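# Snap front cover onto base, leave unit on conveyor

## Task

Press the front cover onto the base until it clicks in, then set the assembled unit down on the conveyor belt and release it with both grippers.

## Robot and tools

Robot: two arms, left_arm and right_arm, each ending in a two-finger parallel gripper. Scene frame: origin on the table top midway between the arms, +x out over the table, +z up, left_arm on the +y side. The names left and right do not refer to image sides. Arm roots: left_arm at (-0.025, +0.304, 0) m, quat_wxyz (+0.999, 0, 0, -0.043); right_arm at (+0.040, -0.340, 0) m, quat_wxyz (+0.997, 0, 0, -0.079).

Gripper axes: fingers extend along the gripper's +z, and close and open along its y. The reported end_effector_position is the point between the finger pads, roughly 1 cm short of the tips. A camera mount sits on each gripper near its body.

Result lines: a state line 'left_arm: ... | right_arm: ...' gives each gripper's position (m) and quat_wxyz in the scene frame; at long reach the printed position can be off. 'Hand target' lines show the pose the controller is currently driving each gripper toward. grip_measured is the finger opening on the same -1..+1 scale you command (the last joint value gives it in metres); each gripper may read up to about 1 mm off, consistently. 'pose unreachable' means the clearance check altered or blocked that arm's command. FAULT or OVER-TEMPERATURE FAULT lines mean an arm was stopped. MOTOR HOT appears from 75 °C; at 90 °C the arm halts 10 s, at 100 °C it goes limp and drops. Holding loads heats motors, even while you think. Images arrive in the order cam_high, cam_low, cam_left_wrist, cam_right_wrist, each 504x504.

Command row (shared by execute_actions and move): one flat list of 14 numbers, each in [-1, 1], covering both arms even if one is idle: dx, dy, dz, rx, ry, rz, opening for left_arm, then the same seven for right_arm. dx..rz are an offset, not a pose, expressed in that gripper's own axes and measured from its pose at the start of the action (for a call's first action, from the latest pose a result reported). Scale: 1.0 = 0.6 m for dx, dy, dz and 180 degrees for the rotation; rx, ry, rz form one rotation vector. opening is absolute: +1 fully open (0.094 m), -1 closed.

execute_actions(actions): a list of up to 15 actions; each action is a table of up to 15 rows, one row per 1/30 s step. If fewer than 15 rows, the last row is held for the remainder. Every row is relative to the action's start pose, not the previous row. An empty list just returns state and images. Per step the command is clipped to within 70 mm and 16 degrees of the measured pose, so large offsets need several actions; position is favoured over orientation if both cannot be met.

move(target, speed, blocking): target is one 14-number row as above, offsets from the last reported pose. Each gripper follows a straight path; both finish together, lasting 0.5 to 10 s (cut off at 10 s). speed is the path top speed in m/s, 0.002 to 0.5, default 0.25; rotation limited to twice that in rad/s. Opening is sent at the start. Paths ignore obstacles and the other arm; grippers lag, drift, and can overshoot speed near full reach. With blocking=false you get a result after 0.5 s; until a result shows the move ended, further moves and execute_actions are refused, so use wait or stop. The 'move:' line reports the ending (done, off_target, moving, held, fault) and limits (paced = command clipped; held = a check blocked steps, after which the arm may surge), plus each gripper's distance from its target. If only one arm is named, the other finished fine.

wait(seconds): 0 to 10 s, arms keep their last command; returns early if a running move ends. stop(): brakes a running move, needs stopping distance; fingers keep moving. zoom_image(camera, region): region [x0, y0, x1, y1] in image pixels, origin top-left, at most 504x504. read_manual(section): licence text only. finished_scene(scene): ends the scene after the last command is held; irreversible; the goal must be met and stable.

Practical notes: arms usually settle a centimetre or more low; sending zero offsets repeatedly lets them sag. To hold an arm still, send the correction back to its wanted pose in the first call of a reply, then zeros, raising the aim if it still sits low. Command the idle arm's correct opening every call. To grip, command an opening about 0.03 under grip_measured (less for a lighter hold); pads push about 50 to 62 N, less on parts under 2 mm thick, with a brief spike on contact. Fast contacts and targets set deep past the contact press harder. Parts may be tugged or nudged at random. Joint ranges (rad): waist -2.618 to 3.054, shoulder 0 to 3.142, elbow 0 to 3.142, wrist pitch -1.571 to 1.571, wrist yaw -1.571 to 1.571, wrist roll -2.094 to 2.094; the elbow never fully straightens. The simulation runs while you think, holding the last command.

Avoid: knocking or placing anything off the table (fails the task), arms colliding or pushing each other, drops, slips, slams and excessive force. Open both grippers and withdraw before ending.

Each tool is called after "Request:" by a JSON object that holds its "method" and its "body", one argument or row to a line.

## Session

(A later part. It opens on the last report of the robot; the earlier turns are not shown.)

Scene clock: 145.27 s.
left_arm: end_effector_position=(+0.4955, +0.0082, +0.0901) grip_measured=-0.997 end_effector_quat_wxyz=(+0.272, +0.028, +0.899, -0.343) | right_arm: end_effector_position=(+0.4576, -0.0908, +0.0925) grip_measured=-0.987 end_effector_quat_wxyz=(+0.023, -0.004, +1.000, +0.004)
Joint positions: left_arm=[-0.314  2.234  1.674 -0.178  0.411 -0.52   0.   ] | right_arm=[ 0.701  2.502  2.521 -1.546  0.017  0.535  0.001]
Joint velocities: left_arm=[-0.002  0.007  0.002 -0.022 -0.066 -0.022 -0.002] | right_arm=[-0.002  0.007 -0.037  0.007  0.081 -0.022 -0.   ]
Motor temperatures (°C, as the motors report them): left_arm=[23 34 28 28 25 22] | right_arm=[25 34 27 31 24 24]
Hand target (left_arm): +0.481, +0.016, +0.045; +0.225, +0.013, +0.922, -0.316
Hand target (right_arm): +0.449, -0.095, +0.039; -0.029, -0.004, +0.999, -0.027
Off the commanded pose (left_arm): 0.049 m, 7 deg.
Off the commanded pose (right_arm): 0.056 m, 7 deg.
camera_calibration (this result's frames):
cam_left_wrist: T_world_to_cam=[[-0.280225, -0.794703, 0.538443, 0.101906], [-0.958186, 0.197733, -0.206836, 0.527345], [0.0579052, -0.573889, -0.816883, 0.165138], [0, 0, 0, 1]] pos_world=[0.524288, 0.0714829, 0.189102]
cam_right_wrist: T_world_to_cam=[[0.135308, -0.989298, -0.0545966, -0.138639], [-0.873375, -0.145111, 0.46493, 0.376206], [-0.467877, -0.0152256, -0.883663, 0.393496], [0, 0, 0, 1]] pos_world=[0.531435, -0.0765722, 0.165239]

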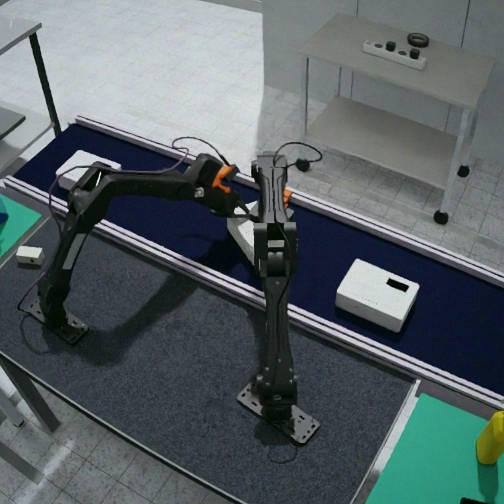

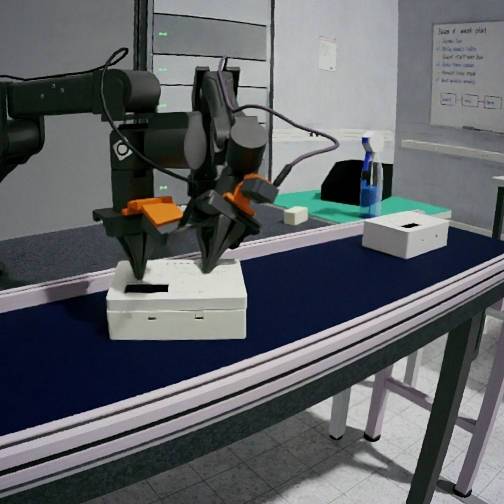

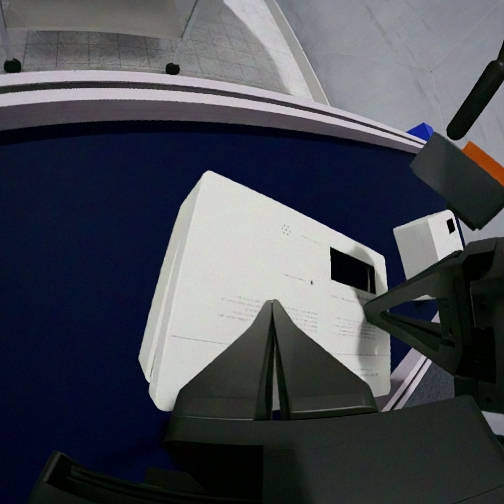

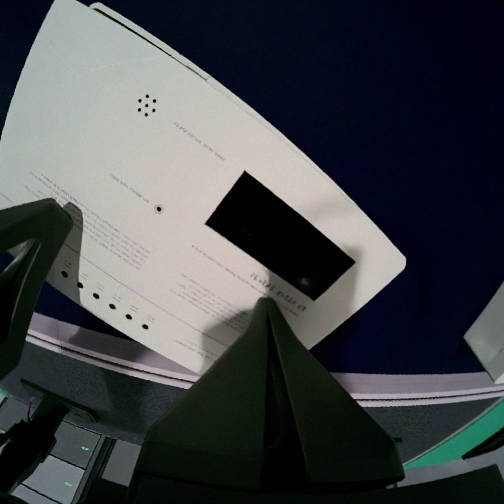

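Request:
{"method": "move", "body": {
  "target": [0.12,0.0,-0.20,0,-0.1,0,-1,0.01,-0.006,0.06,0.013,0.022,0,-1],
  "speed": 0.2
}}

Scene clock: 147.00 s.
left_arm: end_effector_position=(+0.3794, +0.0745, +0.1255) grip_measured=-0.997 end_effector_quat_wxyz=(+0.401, -0.025, +0.849, -0.341) | right_arm: end_effector_position=(+0.4577, -0.0908, +0.0943) grip_measured=-0.987 end_effector_quat_wxyz=(+0.025, -0.004, +1.000, +0.005)
Joint positions: left_arm=[-0.351  1.646  0.792  0.381  0.214 -0.626  0.   ] | right_arm=[ 0.701  2.499  2.521 -1.546  0.017  0.535  0.001]
Joint velocities: left_arm=[-0.012 -0.022  0.017  0.007 -0.007 -0.066 -0.001] | right_arm=[-0.002 -0.002 -0.007  0.007 -0.022 -0.022 -0.   ]
Motor temperatures (°C, as the motors report them): left_arm=[23 34 28 28 25 22] | right_arm=[25 33 27 31 24 24]
Hand target (left_arm): +0.377, +0.073, +0.130; +0.409, -0.024, +0.845, -0.343
Hand target (right_arm): +0.451, -0.095, +0.058; -0.012, -0.004, +1.000, -0.016
Off the commanded pose (left_arm): 0.003 m, 1 deg.
Off the commanded pose (right_arm): 0.038 m, 5 deg.
move: off_target (right_arm)
camera_calibration (this result's frames):
cam_left_wrist: T_world_to_cam=[[-0.252974, -0.807214, 0.533301, 0.0942853], [-0.905884, 0.00410005, -0.423505, 0.432112], [0.339673, -0.590245, -0.73228, 0.122558], [0, 0, 0, 1]] pos_world=[0.373665, 0.146676, 0.222466]
cam_right_wrist: T_world_to_cam=[[0.135489, -0.989189, -0.0561023, -0.138434], [-0.874888, -0.146024, 0.461787, 0.376365], [-0.464987, -0.0134839, -0.885215, 0.39409], [0, 0, 0, 1]] pos_world=[0.53128, -0.0766656, 0.167287]

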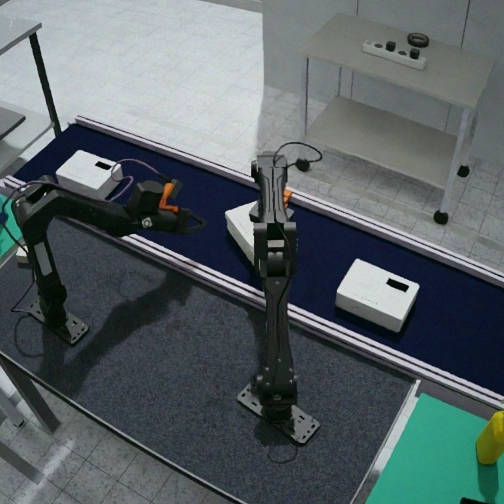

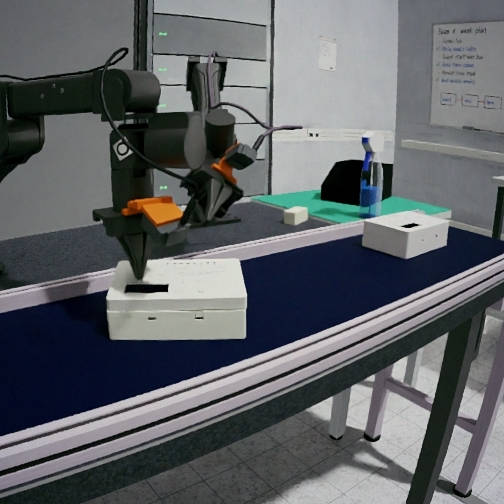

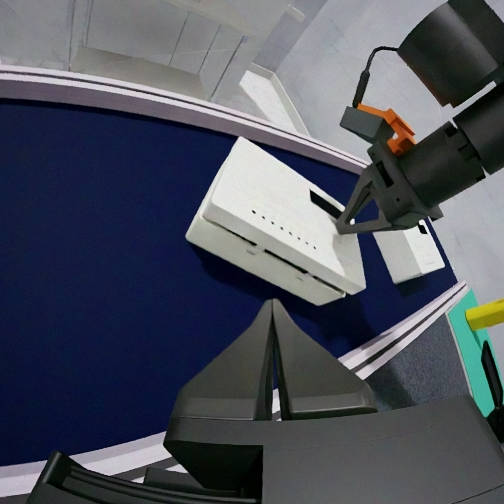

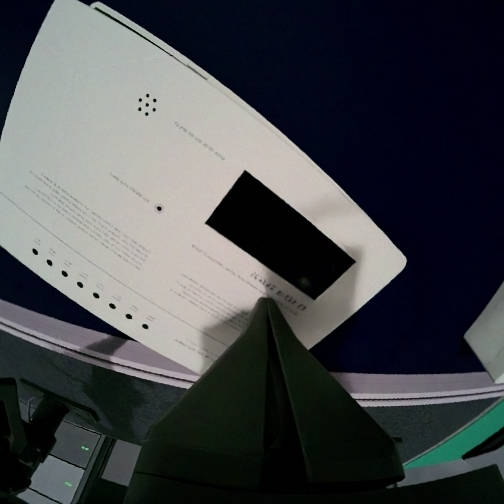

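Request:
{"method": "zoom_image", "body": {
  "camera": "cam_left_wrist",
  "region": [170, 180, 380, 320]
}}

Region (170, 180, 380, 320) of cam_left_wrist's 504x504 image, scaled by 2.400, with more detail than that image has.

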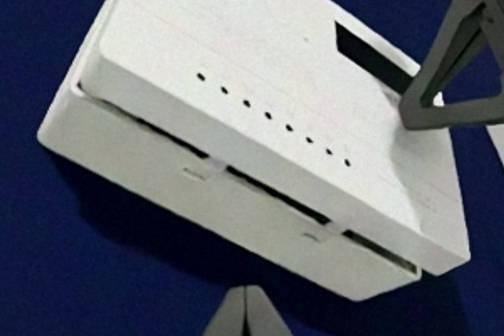

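Request:
{"method": "move", "body": {
  "target": [0,0,0,0,0,0,-1,-0.1,-0.03,-0.09,-0.204,-0.114,-0.370,-1],
  "speed": 0.25
}}

Scene clock: 152.43 s.
left_arm: end_effector_position=(+0.3796, +0.0746, +0.1258) grip_measured=-0.997 end_effector_quat_wxyz=(+0.402, -0.025, +0.849, -0.341) | right_arm: end_effector_position=(+0.5158, -0.1098, +0.1434) grip_measured=-0.987 end_effector_quat_wxyz=(+0.188, -0.544, +0.772, +0.269)
Joint positions: left_arm=[-0.351  1.646  0.792  0.383  0.213 -0.627  0.   ] | right_arm=[ 0.403  2.587  2.732 -1.529 -0.646 -0.92   0.001]
Joint velocities: left_arm=[-0.002 -0.007 -0.007  0.022 -0.022 -0.051 -0.001] | right_arm=[-0.007  0.051  0.105 -0.125 -0.081  0.022 -0.001]
Motor temperatures (°C, as the motors report them): left_arm=[23 33 28 29 25 22] | right_arm=[25 34 27 31 24 24]
Hand target (left_arm): +0.379, +0.075, +0.126; +0.402, -0.025, +0.849, -0.341
Hand target (right_arm): +0.514, -0.110, +0.149; +0.192, -0.543, +0.767, +0.282
Off the commanded pose (left_arm): 0.000 m, 0 deg.
Off the commanded pose (right_arm): 0.008 m, 2 deg.
move: done
camera_calibration (this result's frames):
cam_left_wrist: T_world_to_cam=[[-0.252991, -0.80711, 0.53345, 0.0941845], [-0.905329, 0.00307779, -0.424699, 0.432474], [0.341137, -0.590393, -0.731479, 0.12209], [0, 0, 0, 1]] pos_world=[0.37371, 0.146767, 0.222735]
cam_right_wrist: T_world_to_cam=[[0.974636, -0.136107, -0.177653, -0.48417], [-0.160012, -0.978785, -0.127967, 0.026183], [-0.156467, 0.153148, -0.975738, 0.336429], [0, 0, 0, 1]] pos_world=[0.528719, -0.0917946, 0.245602]

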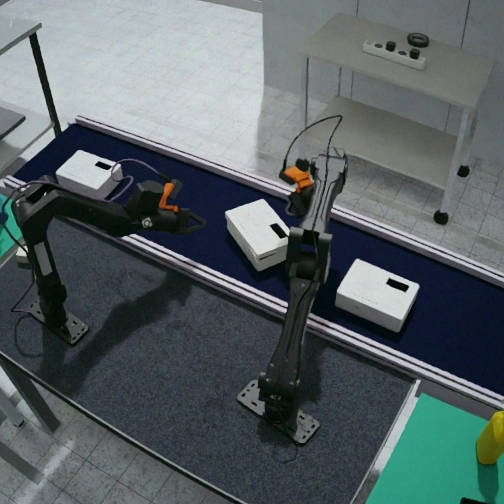

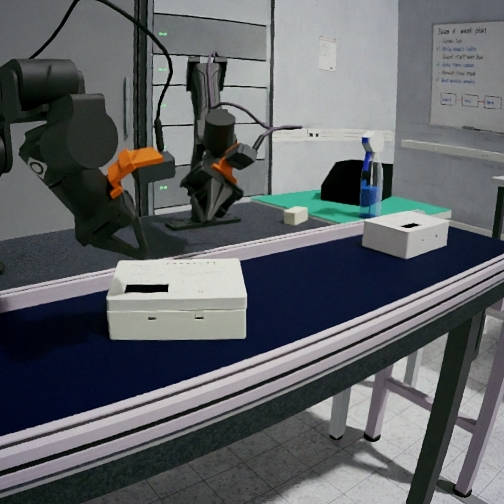

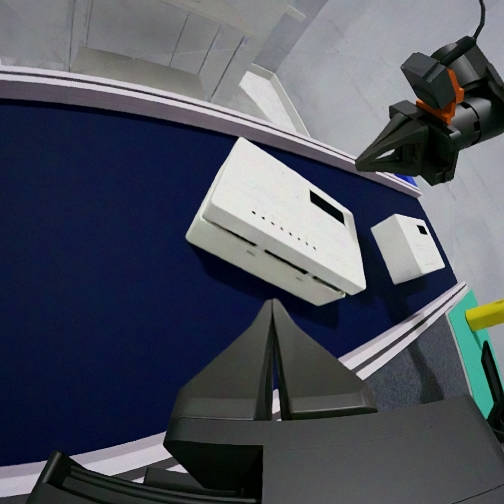

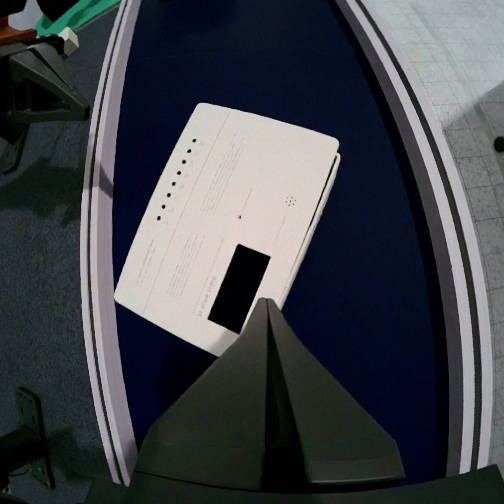

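Request:
{"method": "move", "body": {
  "target": [-0.029,0.084,0.111,0,0,0,-1,0.078,-0.060,0.011,0,0,0,-1],
  "speed": 0.15
}}

Scene clock: 154.50 s.
left_arm: end_effector_position=(+0.4404, +0.0846, +0.0664) grip_measured=-0.997 end_effector_quat_wxyz=(+0.388, -0.035, +0.858, -0.335) | right_arm: end_effector_position=(+0.5327, -0.1496, +0.1053) grip_measured=-0.987 end_effector_quat_wxyz=(+0.183, -0.543, +0.776, +0.263)
Joint positions: left_arm=[-0.258  1.969  0.955  0.498  0.288 -0.592  0.   ] | right_arm=[ 0.322  2.607  2.622 -1.463 -0.643 -1.016  0.001]
Joint velocities: left_arm=[ 0.002  0.007  0.002 -0.051 -0.051 -0.007 -0.   ] | right_arm=[-0.022 -0.002 -0.022 -0.007 -0.095 -0.081 -0.   ]
Motor temperatures (°C, as the motors report them): left_arm=[23 33 28 29 25 22] | right_arm=[25 34 27 31 24 24]
Hand target (left_arm): +0.449, +0.083, +0.077; +0.403, -0.025, +0.849, -0.341
Hand target (right_arm): +0.533, -0.149, +0.103; +0.186, -0.544, +0.772, +0.269
Off the commanded pose (left_arm): 0.015 m, 2 deg.
Off the commanded pose (right_arm): 0.002 m, 1 deg.
move: off_target (left_arm)
camera_calibration (this result's frames):
cam_left_wrist: T_world_to_cam=[[-0.224582, -0.814206, 0.53538, 0.137344], [-0.920437, -0.00313765, -0.390878, 0.467192], [0.319935, -0.580568, -0.748721, 0.0734796], [0, 0, 0, 1]] pos_world=[0.437357, 0.155952, 0.1641]
cam_right_wrist: T_world_to_cam=[[0.973253, -0.144448, -0.178643, -0.513154], [-0.166025, -0.979702, -0.112341, -0.0135504], [-0.15879, 0.138996, -0.977479, 0.307325], [0, 0, 0, 1]] pos_world=[0.545979, -0.130116, 0.20721]

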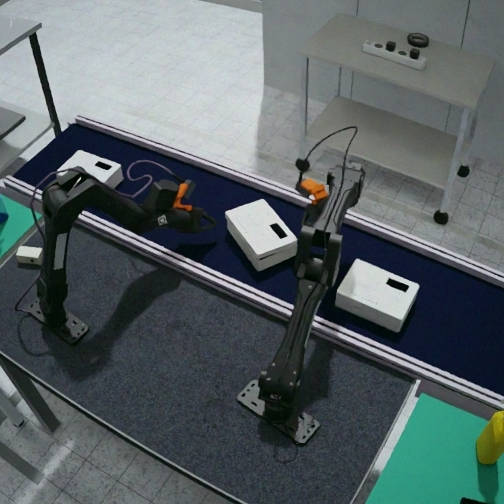

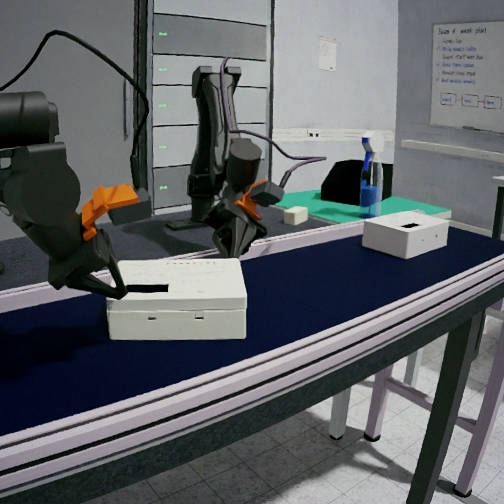

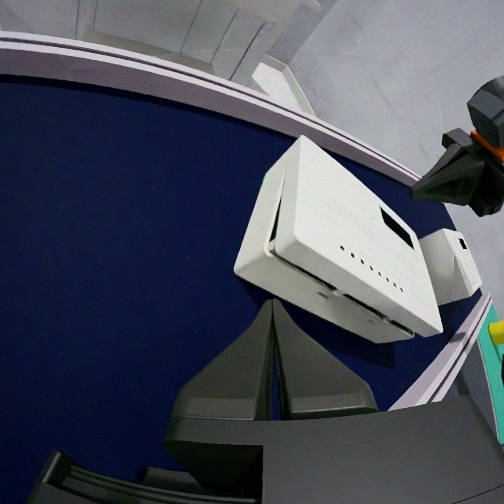

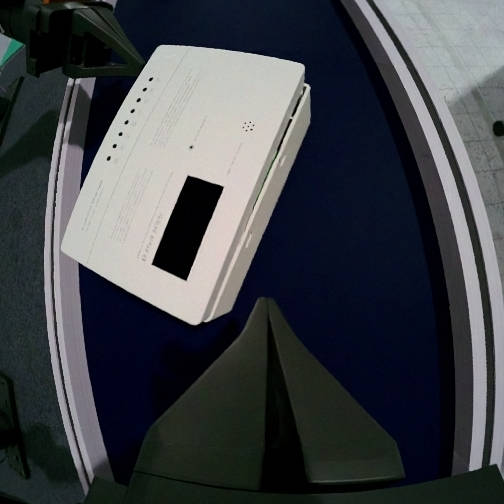

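Request:
{"method": "move", "body": {
  "target": [-0.012,-0.012,0.0,0,0,0,-1,0,-0.012,0.108,0,0,0,-1],
  "speed": 0.1
}}

Scene clock: 156.00 s.
left_arm: end_effector_position=(+0.4378, +0.0853, +0.0619) grip_measured=-0.997 end_effector_quat_wxyz=(+0.379, -0.037, +0.863, -0.332) | right_arm: end_effector_position=(+0.5416, -0.1160, +0.0570) grip_measured=-0.987 end_effector_quat_wxyz=(+0.186, -0.544, +0.776, +0.258)
Joint positions: left_arm=[-0.258  1.969  0.955  0.476  0.29  -0.593  0.   ] | right_arm=[ 0.386  2.627  2.465 -1.231 -0.626 -0.937  0.001]
Joint velocities: left_arm=[ 0.027 -0.002 -0.012 -0.081 -0.022 -0.007  0.001] | right_arm=[ 0.007 -0.002 -0.012 -0.037 -0.037 -0.007 -0.   ]
Motor temperatures (°C, as the motors report them): left_arm=[23 33 28 29 25 22] | right_arm=[25 34 27 31 24 24]
Hand target (left_arm): +0.444, +0.081, +0.075; +0.388, -0.034, +0.858, -0.335
Hand target (right_arm): +0.539, -0.112, +0.053; +0.183, -0.542, +0.776, +0.264
Off the commanded pose (left_arm): 0.015 m, 1 deg.
Off the commanded pose (right_arm): 0.006 m, 1 deg.
move: off_target (left_arm)
camera_calibration (this result's frames):
cam_left_wrist: T_world_to_cam=[[-0.213802, -0.817414, 0.534905, 0.135339], [-0.928476, -0.000182595, -0.371392, 0.465101], [0.303679, -0.576051, -0.75891, 0.0787254], [0, 0, 0, 1]] pos_world=[0.436863, 0.156063, 0.160087]
cam_right_wrist: T_world_to_cam=[[0.974898, -0.146663, -0.167523, -0.527417], [-0.166179, -0.980045, -0.10907, 0.0152919], [-0.148183, 0.134171, -0.979816, 0.250705], [0, 0, 0, 1]] pos_world=[0.553869, -0.0960031, 0.158958]

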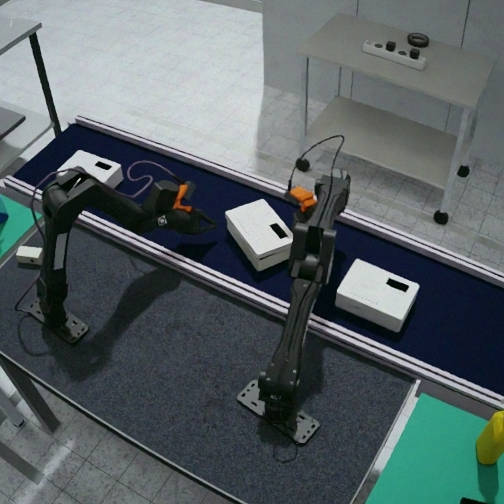

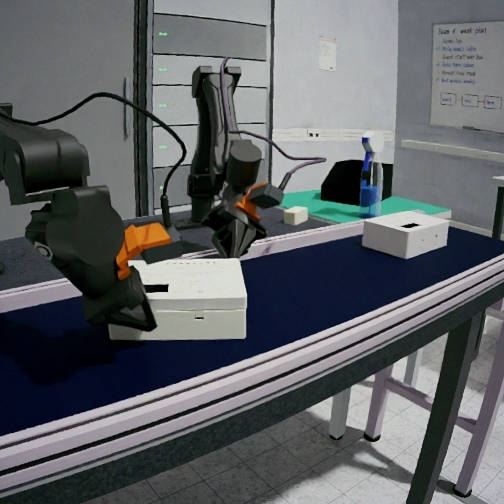

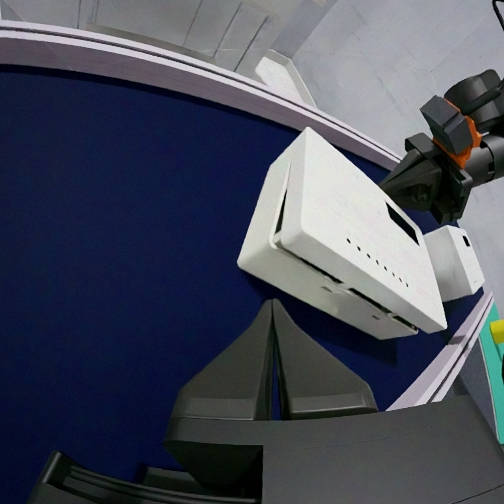

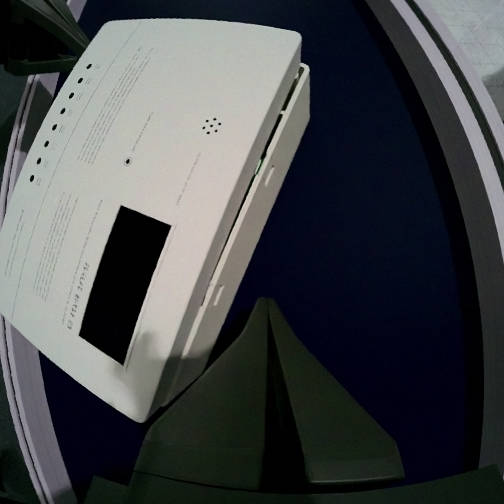

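Request:
{"method": "move", "body": {
  "target": [-0.02,-0.02,-0.01,0,0,0,-1,-0.08,-0.019,0.055,0,0,0,-1],
  "speed": 0.08
}}

Scene clock: 157.33 s.
left_arm: end_effector_position=(+0.4365, +0.0858, +0.0663) grip_measured=-0.997 end_effector_quat_wxyz=(+0.372, -0.038, +0.867, -0.329) | right_arm: end_effector_position=(+0.5652, -0.0699, +0.0504) grip_measured=-0.987 end_effector_quat_wxyz=(+0.211, -0.530, +0.783, +0.249)
Joint positions: left_arm=[-0.258  1.949  0.969  0.423  0.29  -0.593  0.   ] | right_arm=[ 0.461  2.842  2.847 -1.272 -0.602 -0.793  0.001]
Joint velocities: left_arm=[-0.002  0.012 -0.012 -0.037 -0.037 -0.081  0.   ] | right_arm=[ 0.002 -0.002  0.002  0.081  0.022  0.007  0.   ]
Motor temperatures (°C, as the motors report them): left_arm=[23 33 28 30 25 22] | right_arm=[25 34 27 31 24 24]
Hand target (left_arm): +0.440, +0.083, +0.079; +0.379, -0.037, +0.863, -0.332
Hand target (right_arm): +0.568, -0.064, +0.056; +0.223, -0.531, +0.779, +0.249
Off the commanded pose (left_arm): 0.014 m, 1 deg.
Off the commanded pose (right_arm): 0.009 m, 4 deg.
elbow stopped short (right arm): the move would have taken joint 3 (elbow) straighter than the controller allows; a more bent joint 3 avoids this.
move: off_target (left_arm, right_arm)
camera_calibration (this result's frames):
cam_left_wrist: T_world_to_cam=[[-0.20413, -0.820675, 0.533689, 0.129229], [-0.934943, 0.00182913, -0.354792, 0.467052], [0.290193, -0.571392, -0.767658, 0.088806], [0, 0, 0, 1]] pos_world=[0.437276, 0.155944, 0.164911]
cam_right_wrist: T_world_to_cam=[[0.973193, -0.188671, -0.131524, -0.548534], [-0.205759, -0.969741, -0.131398, 0.0878933], [-0.102753, 0.154938, -0.982566, 0.217464], [0, 0, 0, 1]] pos_world=[0.574259, -0.0519518, 0.153076]

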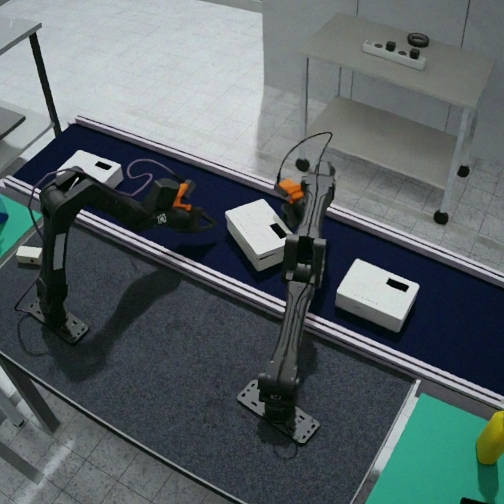

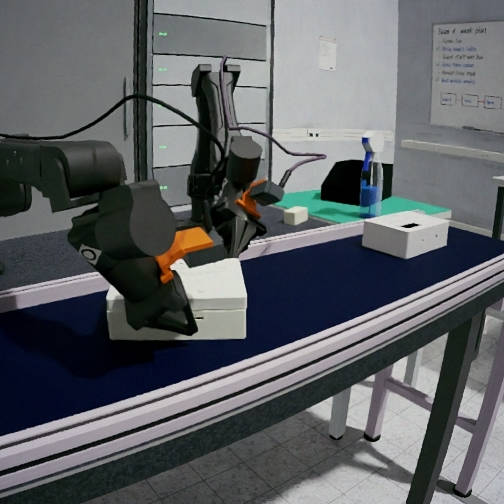

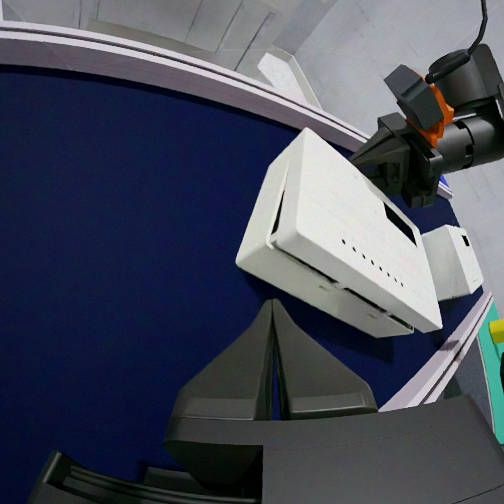

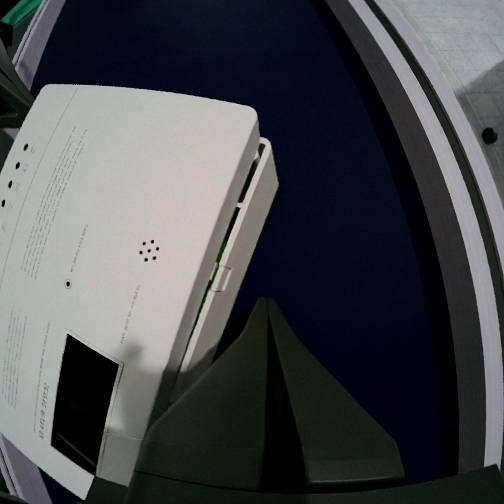

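Request:
{"method": "move", "body": {
  "target": [-0.006,-0.085,0.029,0,0,0,-1,-0.004,0.012,-0.006,0,0,0,-1],
  "speed": 0.08
}}

Scene clock: 158.93 s.
left_arm: end_effector_position=(+0.4395, +0.0398, +0.0890) grip_measured=-0.997 end_effector_quat_wxyz=(+0.372, -0.037, +0.866, -0.334) | right_arm: end_effector_position=(+0.5585, -0.0730, +0.0445) grip_measured=-0.987 end_effector_quat_wxyz=(+0.198, -0.526, +0.788, +0.250)
Joint positions: left_arm=[-0.365  1.957  1.086  0.333  0.206 -0.652  0.   ] | right_arm=[ 0.461  2.776  2.7   -1.219 -0.596 -0.791  0.001]
Joint velocities: left_arm=[-0.012 -0.007 -0.007  0.022 -0.066  0.037 -0.   ] | right_arm=[-0.007 -0.012 -0.051  0.051 -0.022 -0.066 -0.   ]
Motor temperatures (°C, as the motors report them): left_arm=[23 33 28 30 25 22] | right_arm=[25 35 27 31 24 24]
Hand target (left_arm): +0.442, +0.037, +0.089; +0.371, -0.039, +0.867, -0.329
Hand target (right_arm): +0.559, -0.068, +0.056; +0.210, -0.530, +0.783, +0.250
Off the commanded pose (left_arm): 0.003 m, 1 deg.
Off the commanded pose (right_arm): 0.012 m, 2 deg.
move: off_target (right_arm)
camera_calibration (this result's frames):
cam_left_wrist: T_world_to_cam=[[-0.210468, -0.815523, 0.539096, 0.0820458], [-0.933965, 0.00482306, -0.357332, 0.477717], [0.288813, -0.578704, -0.762685, 0.0795704], [0, 0, 0, 1]] pos_world=[0.440458, 0.110654, 0.18716]
cam_right_wrist: T_world_to_cam=[[0.968701, -0.194259, -0.154538, -0.540288], [-0.212542, -0.970702, -0.112087, 0.0856343], [-0.128237, 0.141424, -0.981608, 0.224687], [0, 0, 0, 1]] pos_world=[0.570391, -0.0536065, 0.146658]

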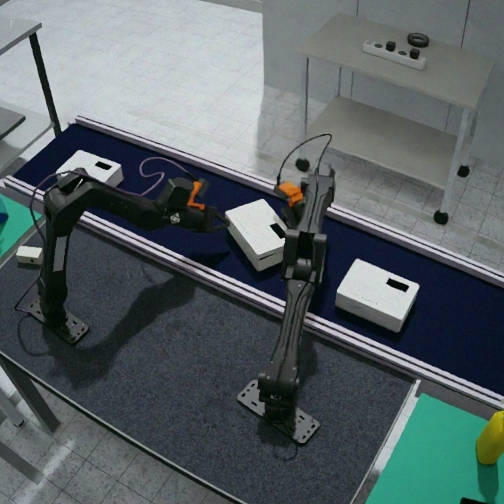

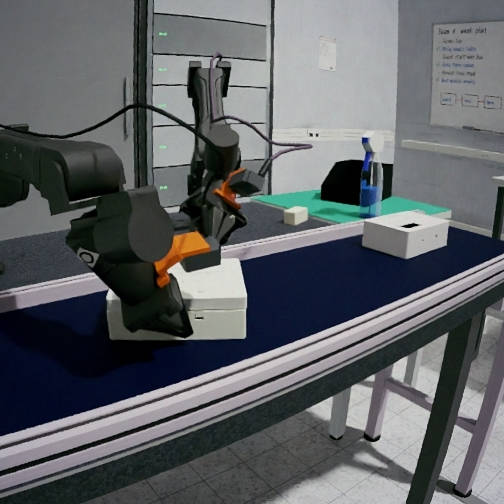

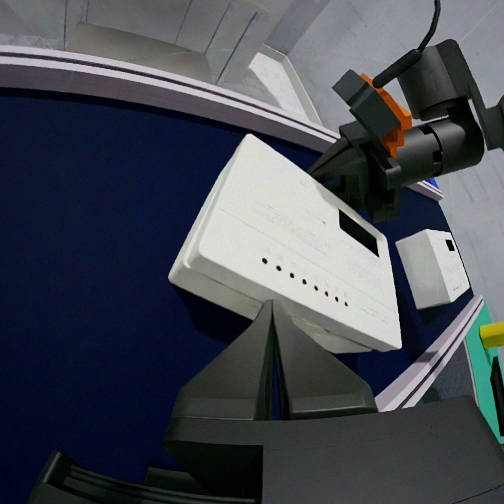

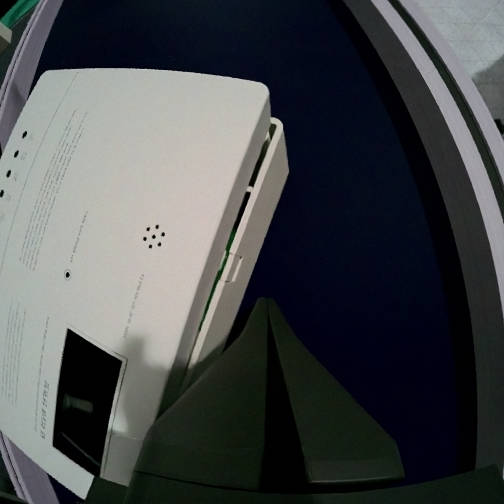

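Request:
{"method": "move", "body": {
  "target": [0.012,0.012,0.010,0,0,0,-1,-0.019,0.02,-0.026,-0.045,0,0,-1],
  "speed": 0.06
}}

Scene clock: 160.63 s.
left_arm: end_effector_position=(+0.4424, +0.0385, +0.0860) grip_measured=-0.997 end_effector_quat_wxyz=(+0.376, -0.036, +0.863, -0.336) | right_arm: end_effector_position=(+0.5489, -0.0690, +0.0552) grip_measured=-0.987 end_effector_quat_wxyz=(+0.190, -0.525, +0.780, +0.283)
Joint positions: left_arm=[-0.365  1.975  1.086  0.363  0.206 -0.652  0.   ] | right_arm=[ 0.456  2.837  2.848 -1.342 -0.66  -0.804  0.001]
Joint velocities: left_arm=[-0.002 -0.002 -0.022  0.007 -0.037 -0.037  0.   ] | right_arm=[-0.017  0.002 -0.002  0.007  0.007  0.007 -0.   ]
Motor temperatures (°C, as the motors report them): left_arm=[23 33 28 30 25 22] | right_arm=[25 35 27 31 24 24]
Hand target (left_arm): +0.440, +0.040, +0.077; +0.372, -0.037, +0.866, -0.333
Hand target (right_arm): +0.550, -0.070, +0.066; +0.201, -0.525, +0.773, +0.295
Off the commanded pose (left_arm): 0.009 m, 1 deg.
Off the commanded pose (right_arm): 0.011 m, 5 deg.
elbow stopped short (right arm): the move would have taken joint 3 (elbow) straighter than the controller allows; a more bent joint 3 avoids this.
move: off_target (right_arm)
camera_calibration (this result's frames):
cam_left_wrist: T_world_to_cam=[[-0.21581, -0.813001, 0.540791, 0.0853506], [-0.930203, 0.00277748, -0.367035, 0.47852], [0.296898, -0.582256, -0.756855, 0.0717457], [0, 0, 0, 1]] pos_world=[0.442239, 0.109835, 0.183778]
cam_right_wrist: T_world_to_cam=[[0.964655, -0.163829, -0.2064, -0.52138], [-0.196578, -0.969008, -0.149602, 0.0820694], [-0.175494, 0.184888, -0.966963, 0.261472], [0, 0, 0, 1]] pos_world=[0.564971, -0.0542344, 0.157499]

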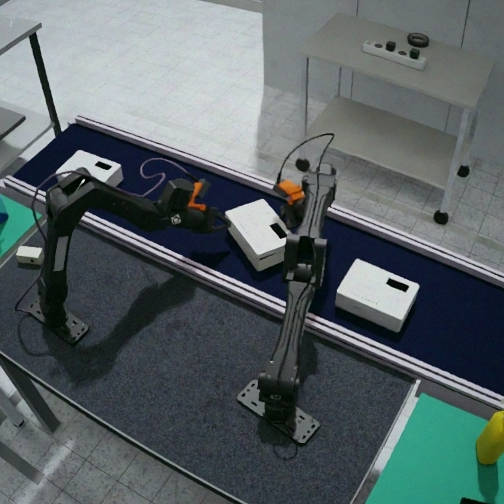

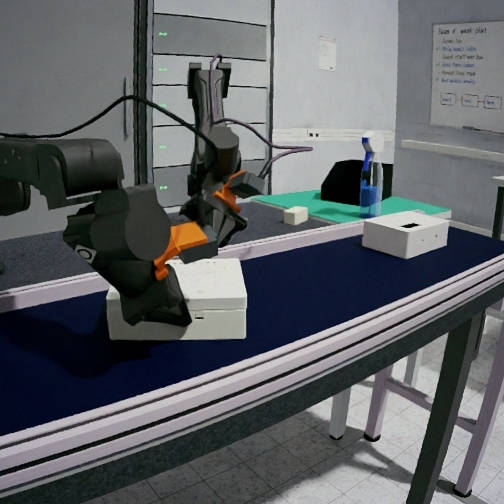

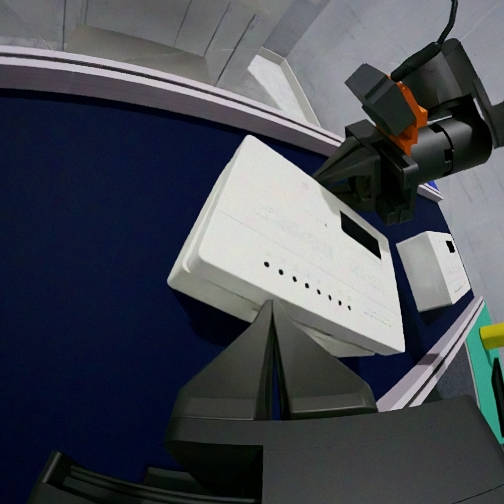

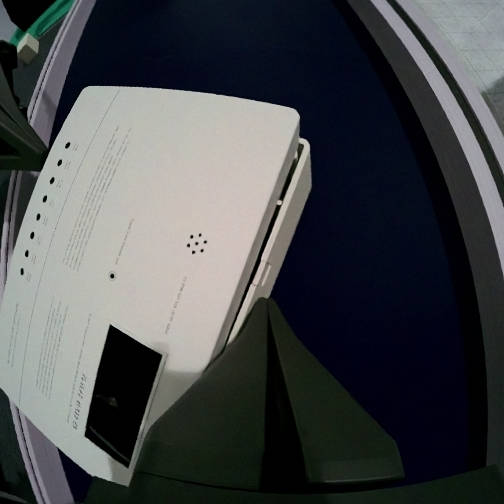

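Request:
{"method": "execute_actions", "body": {
  "actions": [
    [[-0.006,0.001,0.026,0,0,0,-1,-0.01,0.013,-0.01,0,0,0,-1]],
    [[-0.008,-0.003,0.02,0,0,0,-1,-0.01,0.013,-0.01,0,0,0,-1]]
  ]
}}

Scene clock: 161.80 s.
left_arm: end_effector_position=(+0.4554, +0.0322, +0.0668) grip_measured=-0.997 end_effector_quat_wxyz=(+0.365, -0.038, +0.870, -0.330) | right_arm: end_effector_position=(+0.5525, -0.0747, +0.0513) grip_measured=-0.987 end_effector_quat_wxyz=(+0.187, -0.526, +0.787, +0.264)
Joint positions: left_arm=[-0.365  2.062  1.156  0.351  0.206 -0.652  0.   ] | right_arm=[ 0.454  2.837  2.848 -1.34  -0.62  -0.804  0.001]
Joint velocities: left_arm=[-0.002 -0.007  0.002 -0.007 -0.022  0.022 -0.   ] | right_arm=[ 0.002 -0.027 -0.012 -0.007 -0.007  0.022 -0.   ]
Motor temperatures (°C, as the motors report them): left_arm=[23 33 28 30 25 22] | right_arm=[25 35 27 31 24 24]
Hand target (left_arm): +0.461, +0.028, +0.073; +0.371, -0.037, +0.866, -0.333
Hand target (right_arm): +0.545, -0.068, +0.064; +0.187, -0.526, +0.782, +0.277
Off the commanded pose (left_arm): 0.009 m, 1 deg.
Off the commanded pose (right_arm): 0.016 m, 2 deg.
camera_calibration (this result's frames):
cam_left_wrist: T_world_to_cam=[[-0.202122, -0.81961, 0.536084, 0.0877134], [-0.939231, 0.00713647, -0.343211, 0.485988], [0.277473, -0.572877, -0.771246, 0.0592145], [0, 0, 0, 1]] pos_world=[0.457753, 0.102345, 0.165443]
cam_right_wrist: T_world_to_cam=[[0.965472, -0.181357, -0.187012, -0.529285], [-0.205304, -0.971596, -0.117692, 0.0796455], [-0.160356, 0.152023, -0.975282, 0.248957], [0, 0, 0, 1]] pos_world=[0.567283, -0.0564532, 0.153194]

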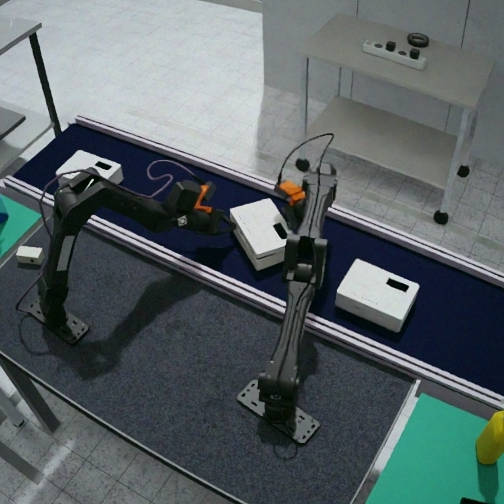

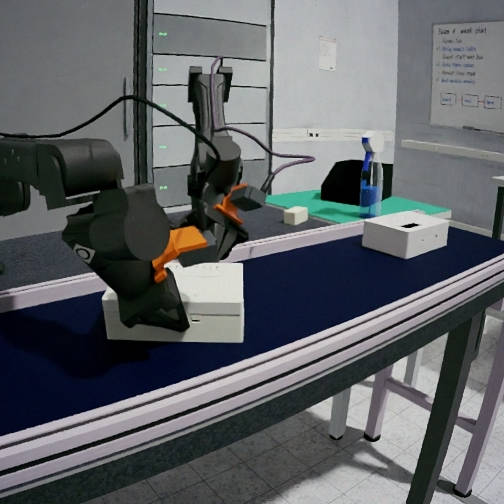

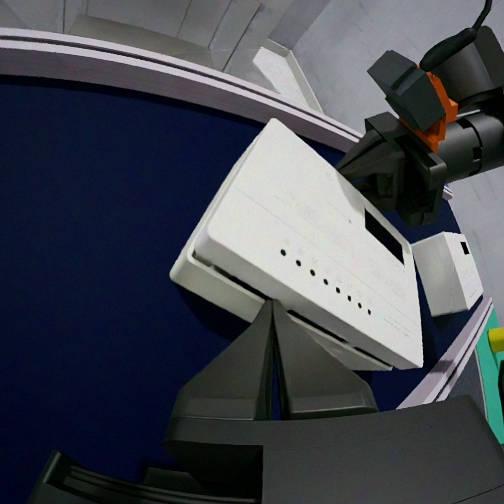

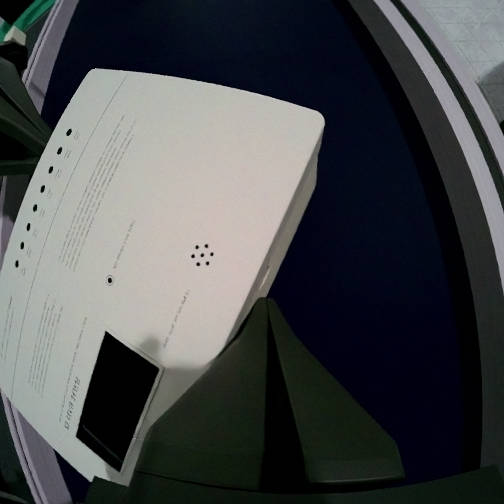

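Request:
{"method": "execute_actions", "body": {
  "actions": [
    [[0.002,-0.005,-0.03,0,0,0,-1,-0.008,0.004,-0.01,0,0,0,-1]],
    [[-0.04,-0.04,-0.033,0,0.08,0,-1,-0.008,0.004,-0.01,0,0,0,-1]],
    [[-0.01,-0.01,-0.01,0,0.06,0,-1,-0.008,0.004,-0.01,0,0,0,-1]]
  ]
}}

Scene clock: 163.57 s.
left_arm: end_effector_position=(+0.4575, +0.0344, +0.1385) grip_measured=-0.997 end_effector_quat_wxyz=(+0.215, +0.020, +0.914, -0.342) | right_arm: end_effector_position=(+0.5516, -0.0775, +0.0491) grip_measured=-0.987 end_effector_quat_wxyz=(+0.181, -0.525, +0.791, +0.258)
Joint positions: left_arm=[-0.277  2.078  1.689 -0.47   0.476 -0.499  0.   ] | right_arm=[ 0.454  2.837  2.848 -1.349 -0.604 -0.804  0.001]
Joint velocities: left_arm=[-0.017  0.076  0.002 -0.198  0.037 -0.007  0.001] | right_arm=[-0.002  0.002 -0.012 -0.051  0.037 -0.007 -0.   ]
Motor temperatures (°C, as the motors report them): left_arm=[23 33 28 30 25 22] | right_arm=[25 36 27 31 24 24]
Hand target (left_arm): +0.454, +0.036, +0.132; +0.196, +0.025, +0.919, -0.340
Hand target (right_arm): +0.551, -0.076, +0.058; +0.186, -0.524, +0.789, +0.259
Off the commanded pose (left_arm): 0.008 m, 3 deg.
Off the commanded pose (right_arm): 0.009 m, 0 deg.
camera_calibration (this result's frames):
cam_left_wrist: T_world_to_cam=[[-0.234159, -0.794819, 0.55985, 0.0619842], [-0.970874, 0.221225, -0.0919988, 0.484839], [-0.0507305, -0.565086, -0.823471, 0.272298], [0, 0, 0, 1]] pos_world=[0.499045, 0.0958794, 0.234132]
cam_right_wrist: T_world_to_cam=[[0.963924, -0.188603, -0.187827, -0.529074], [-0.209607, -0.97277, -0.0989095, 0.077855], [-0.164058, 0.134711, -0.977209, 0.247947], [0, 0, 0, 1]] pos_world=[0.566984, -0.0574514, 0.150623]

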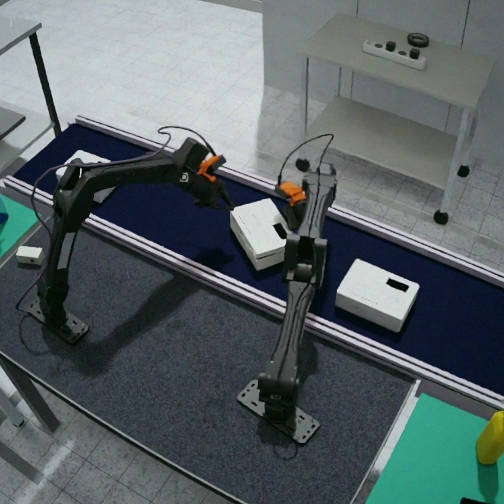

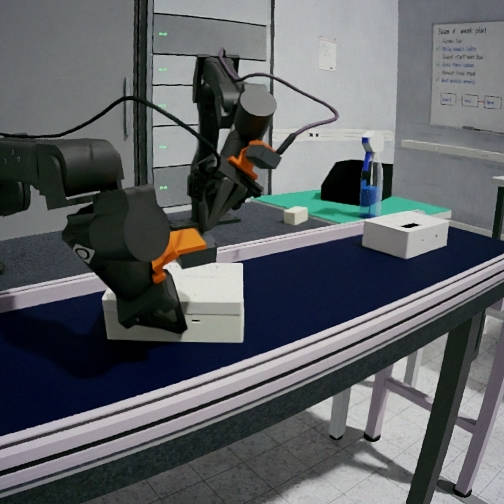

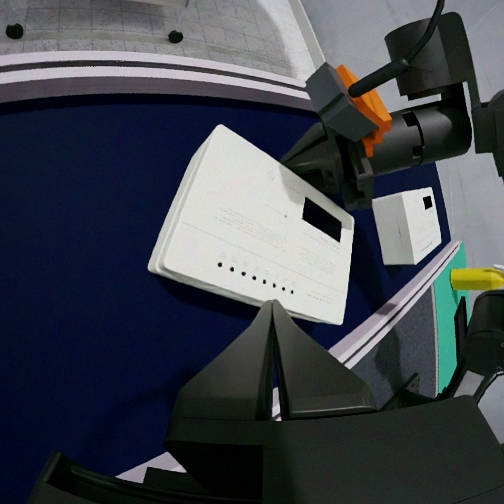

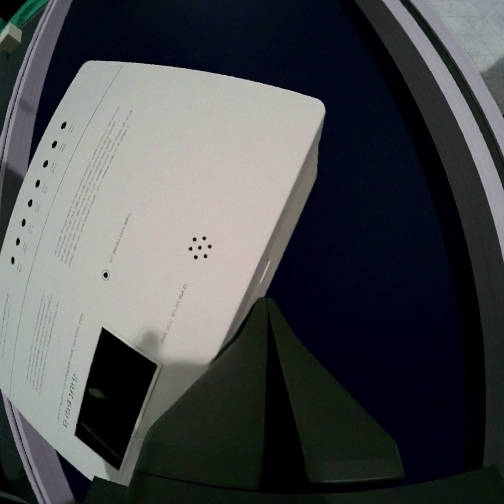

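Request:
{"method": "move", "body": {
  "target": [0.04,0,0.076,0,0.01,0,-1,-0.008,0.004,-0.01,0,0,0,-1],
  "speed": 0.1
}}

Scene clock: 164.83 s.
left_arm: end_effector_position=(+0.4512, +0.0048, +0.0967) grip_measured=-0.997 end_effector_quat_wxyz=(+0.194, +0.024, +0.919, -0.342) | right_arm: end_effector_position=(+0.5513, -0.0785, +0.0484) grip_measured=-0.987 end_effector_quat_wxyz=(+0.179, -0.525, +0.792, +0.256)
Joint positions: left_arm=[-0.336  2.16   1.664 -0.384  0.46  -0.536  0.   ] | right_arm=[ 0.454  2.837  2.848 -1.353 -0.598 -0.804  0.001]
Joint velocities: left_arm=[ 0.002  0.002 -0.017 -0.007 -0.022 -0.051  0.   ] | right_arm=[-0.007 -0.002 -0.012  0.007 -0.007  0.037  0.001]
Motor temperatures (°C, as the motors report them): left_arm=[23 33 28 30 25 22] | right_arm=[25 36 27 31 24 24]
Hand target (left_arm): +0.453, +0.003, +0.097; +0.200, +0.025, +0.918, -0.342
Hand target (right_arm): +0.551, -0.077, +0.057; +0.184, -0.524, +0.791, +0.257
Off the commanded pose (left_arm): 0.003 m, 1 deg.
Off the commanded pose (right_arm): 0.009 m, 0 deg.
move: done
camera_calibration (this result's frames):
cam_left_wrist: T_world_to_cam=[[-0.230645, -0.79247, 0.564619, 0.0583012], [-0.968332, 0.243935, -0.0531862, 0.476429], [-0.0955821, -0.559006, -0.823636, 0.241036], [0, 0, 0, 1]] pos_world=[0.497827, 0.0647248, 0.190948]
cam_right_wrist: T_world_to_cam=[[0.963364, -0.191053, -0.188226, -0.528947], [-0.211038, -0.973101, -0.0924019, 0.077211], [-0.16551, 0.12874, -0.977769, 0.24767], [0, 0, 0, 1]] pos_world=[0.566855, -0.0578078, 0.149737]

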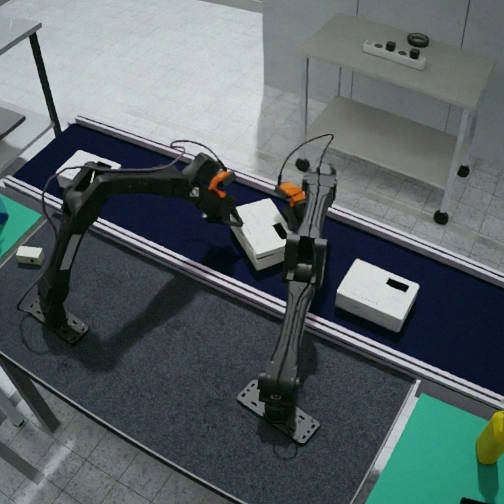

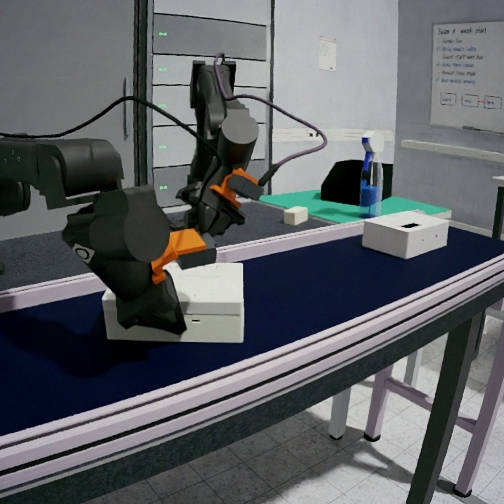

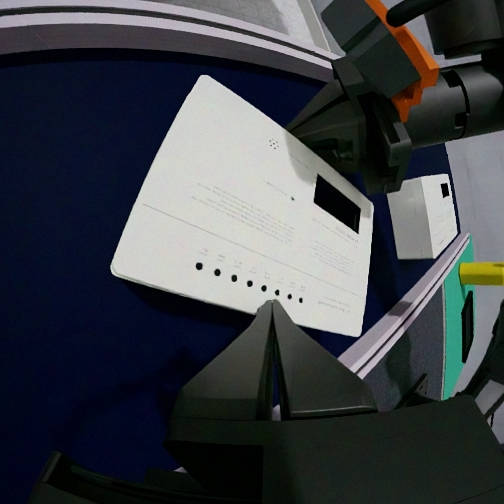

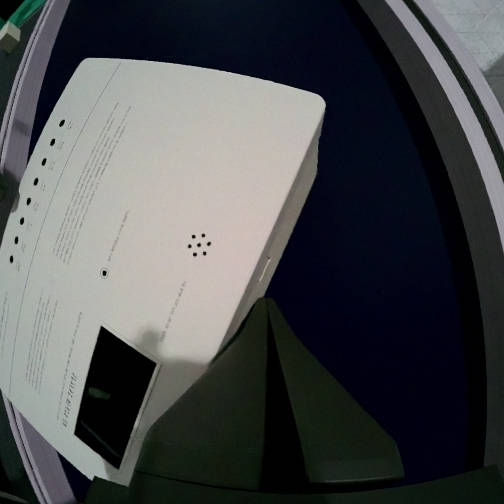

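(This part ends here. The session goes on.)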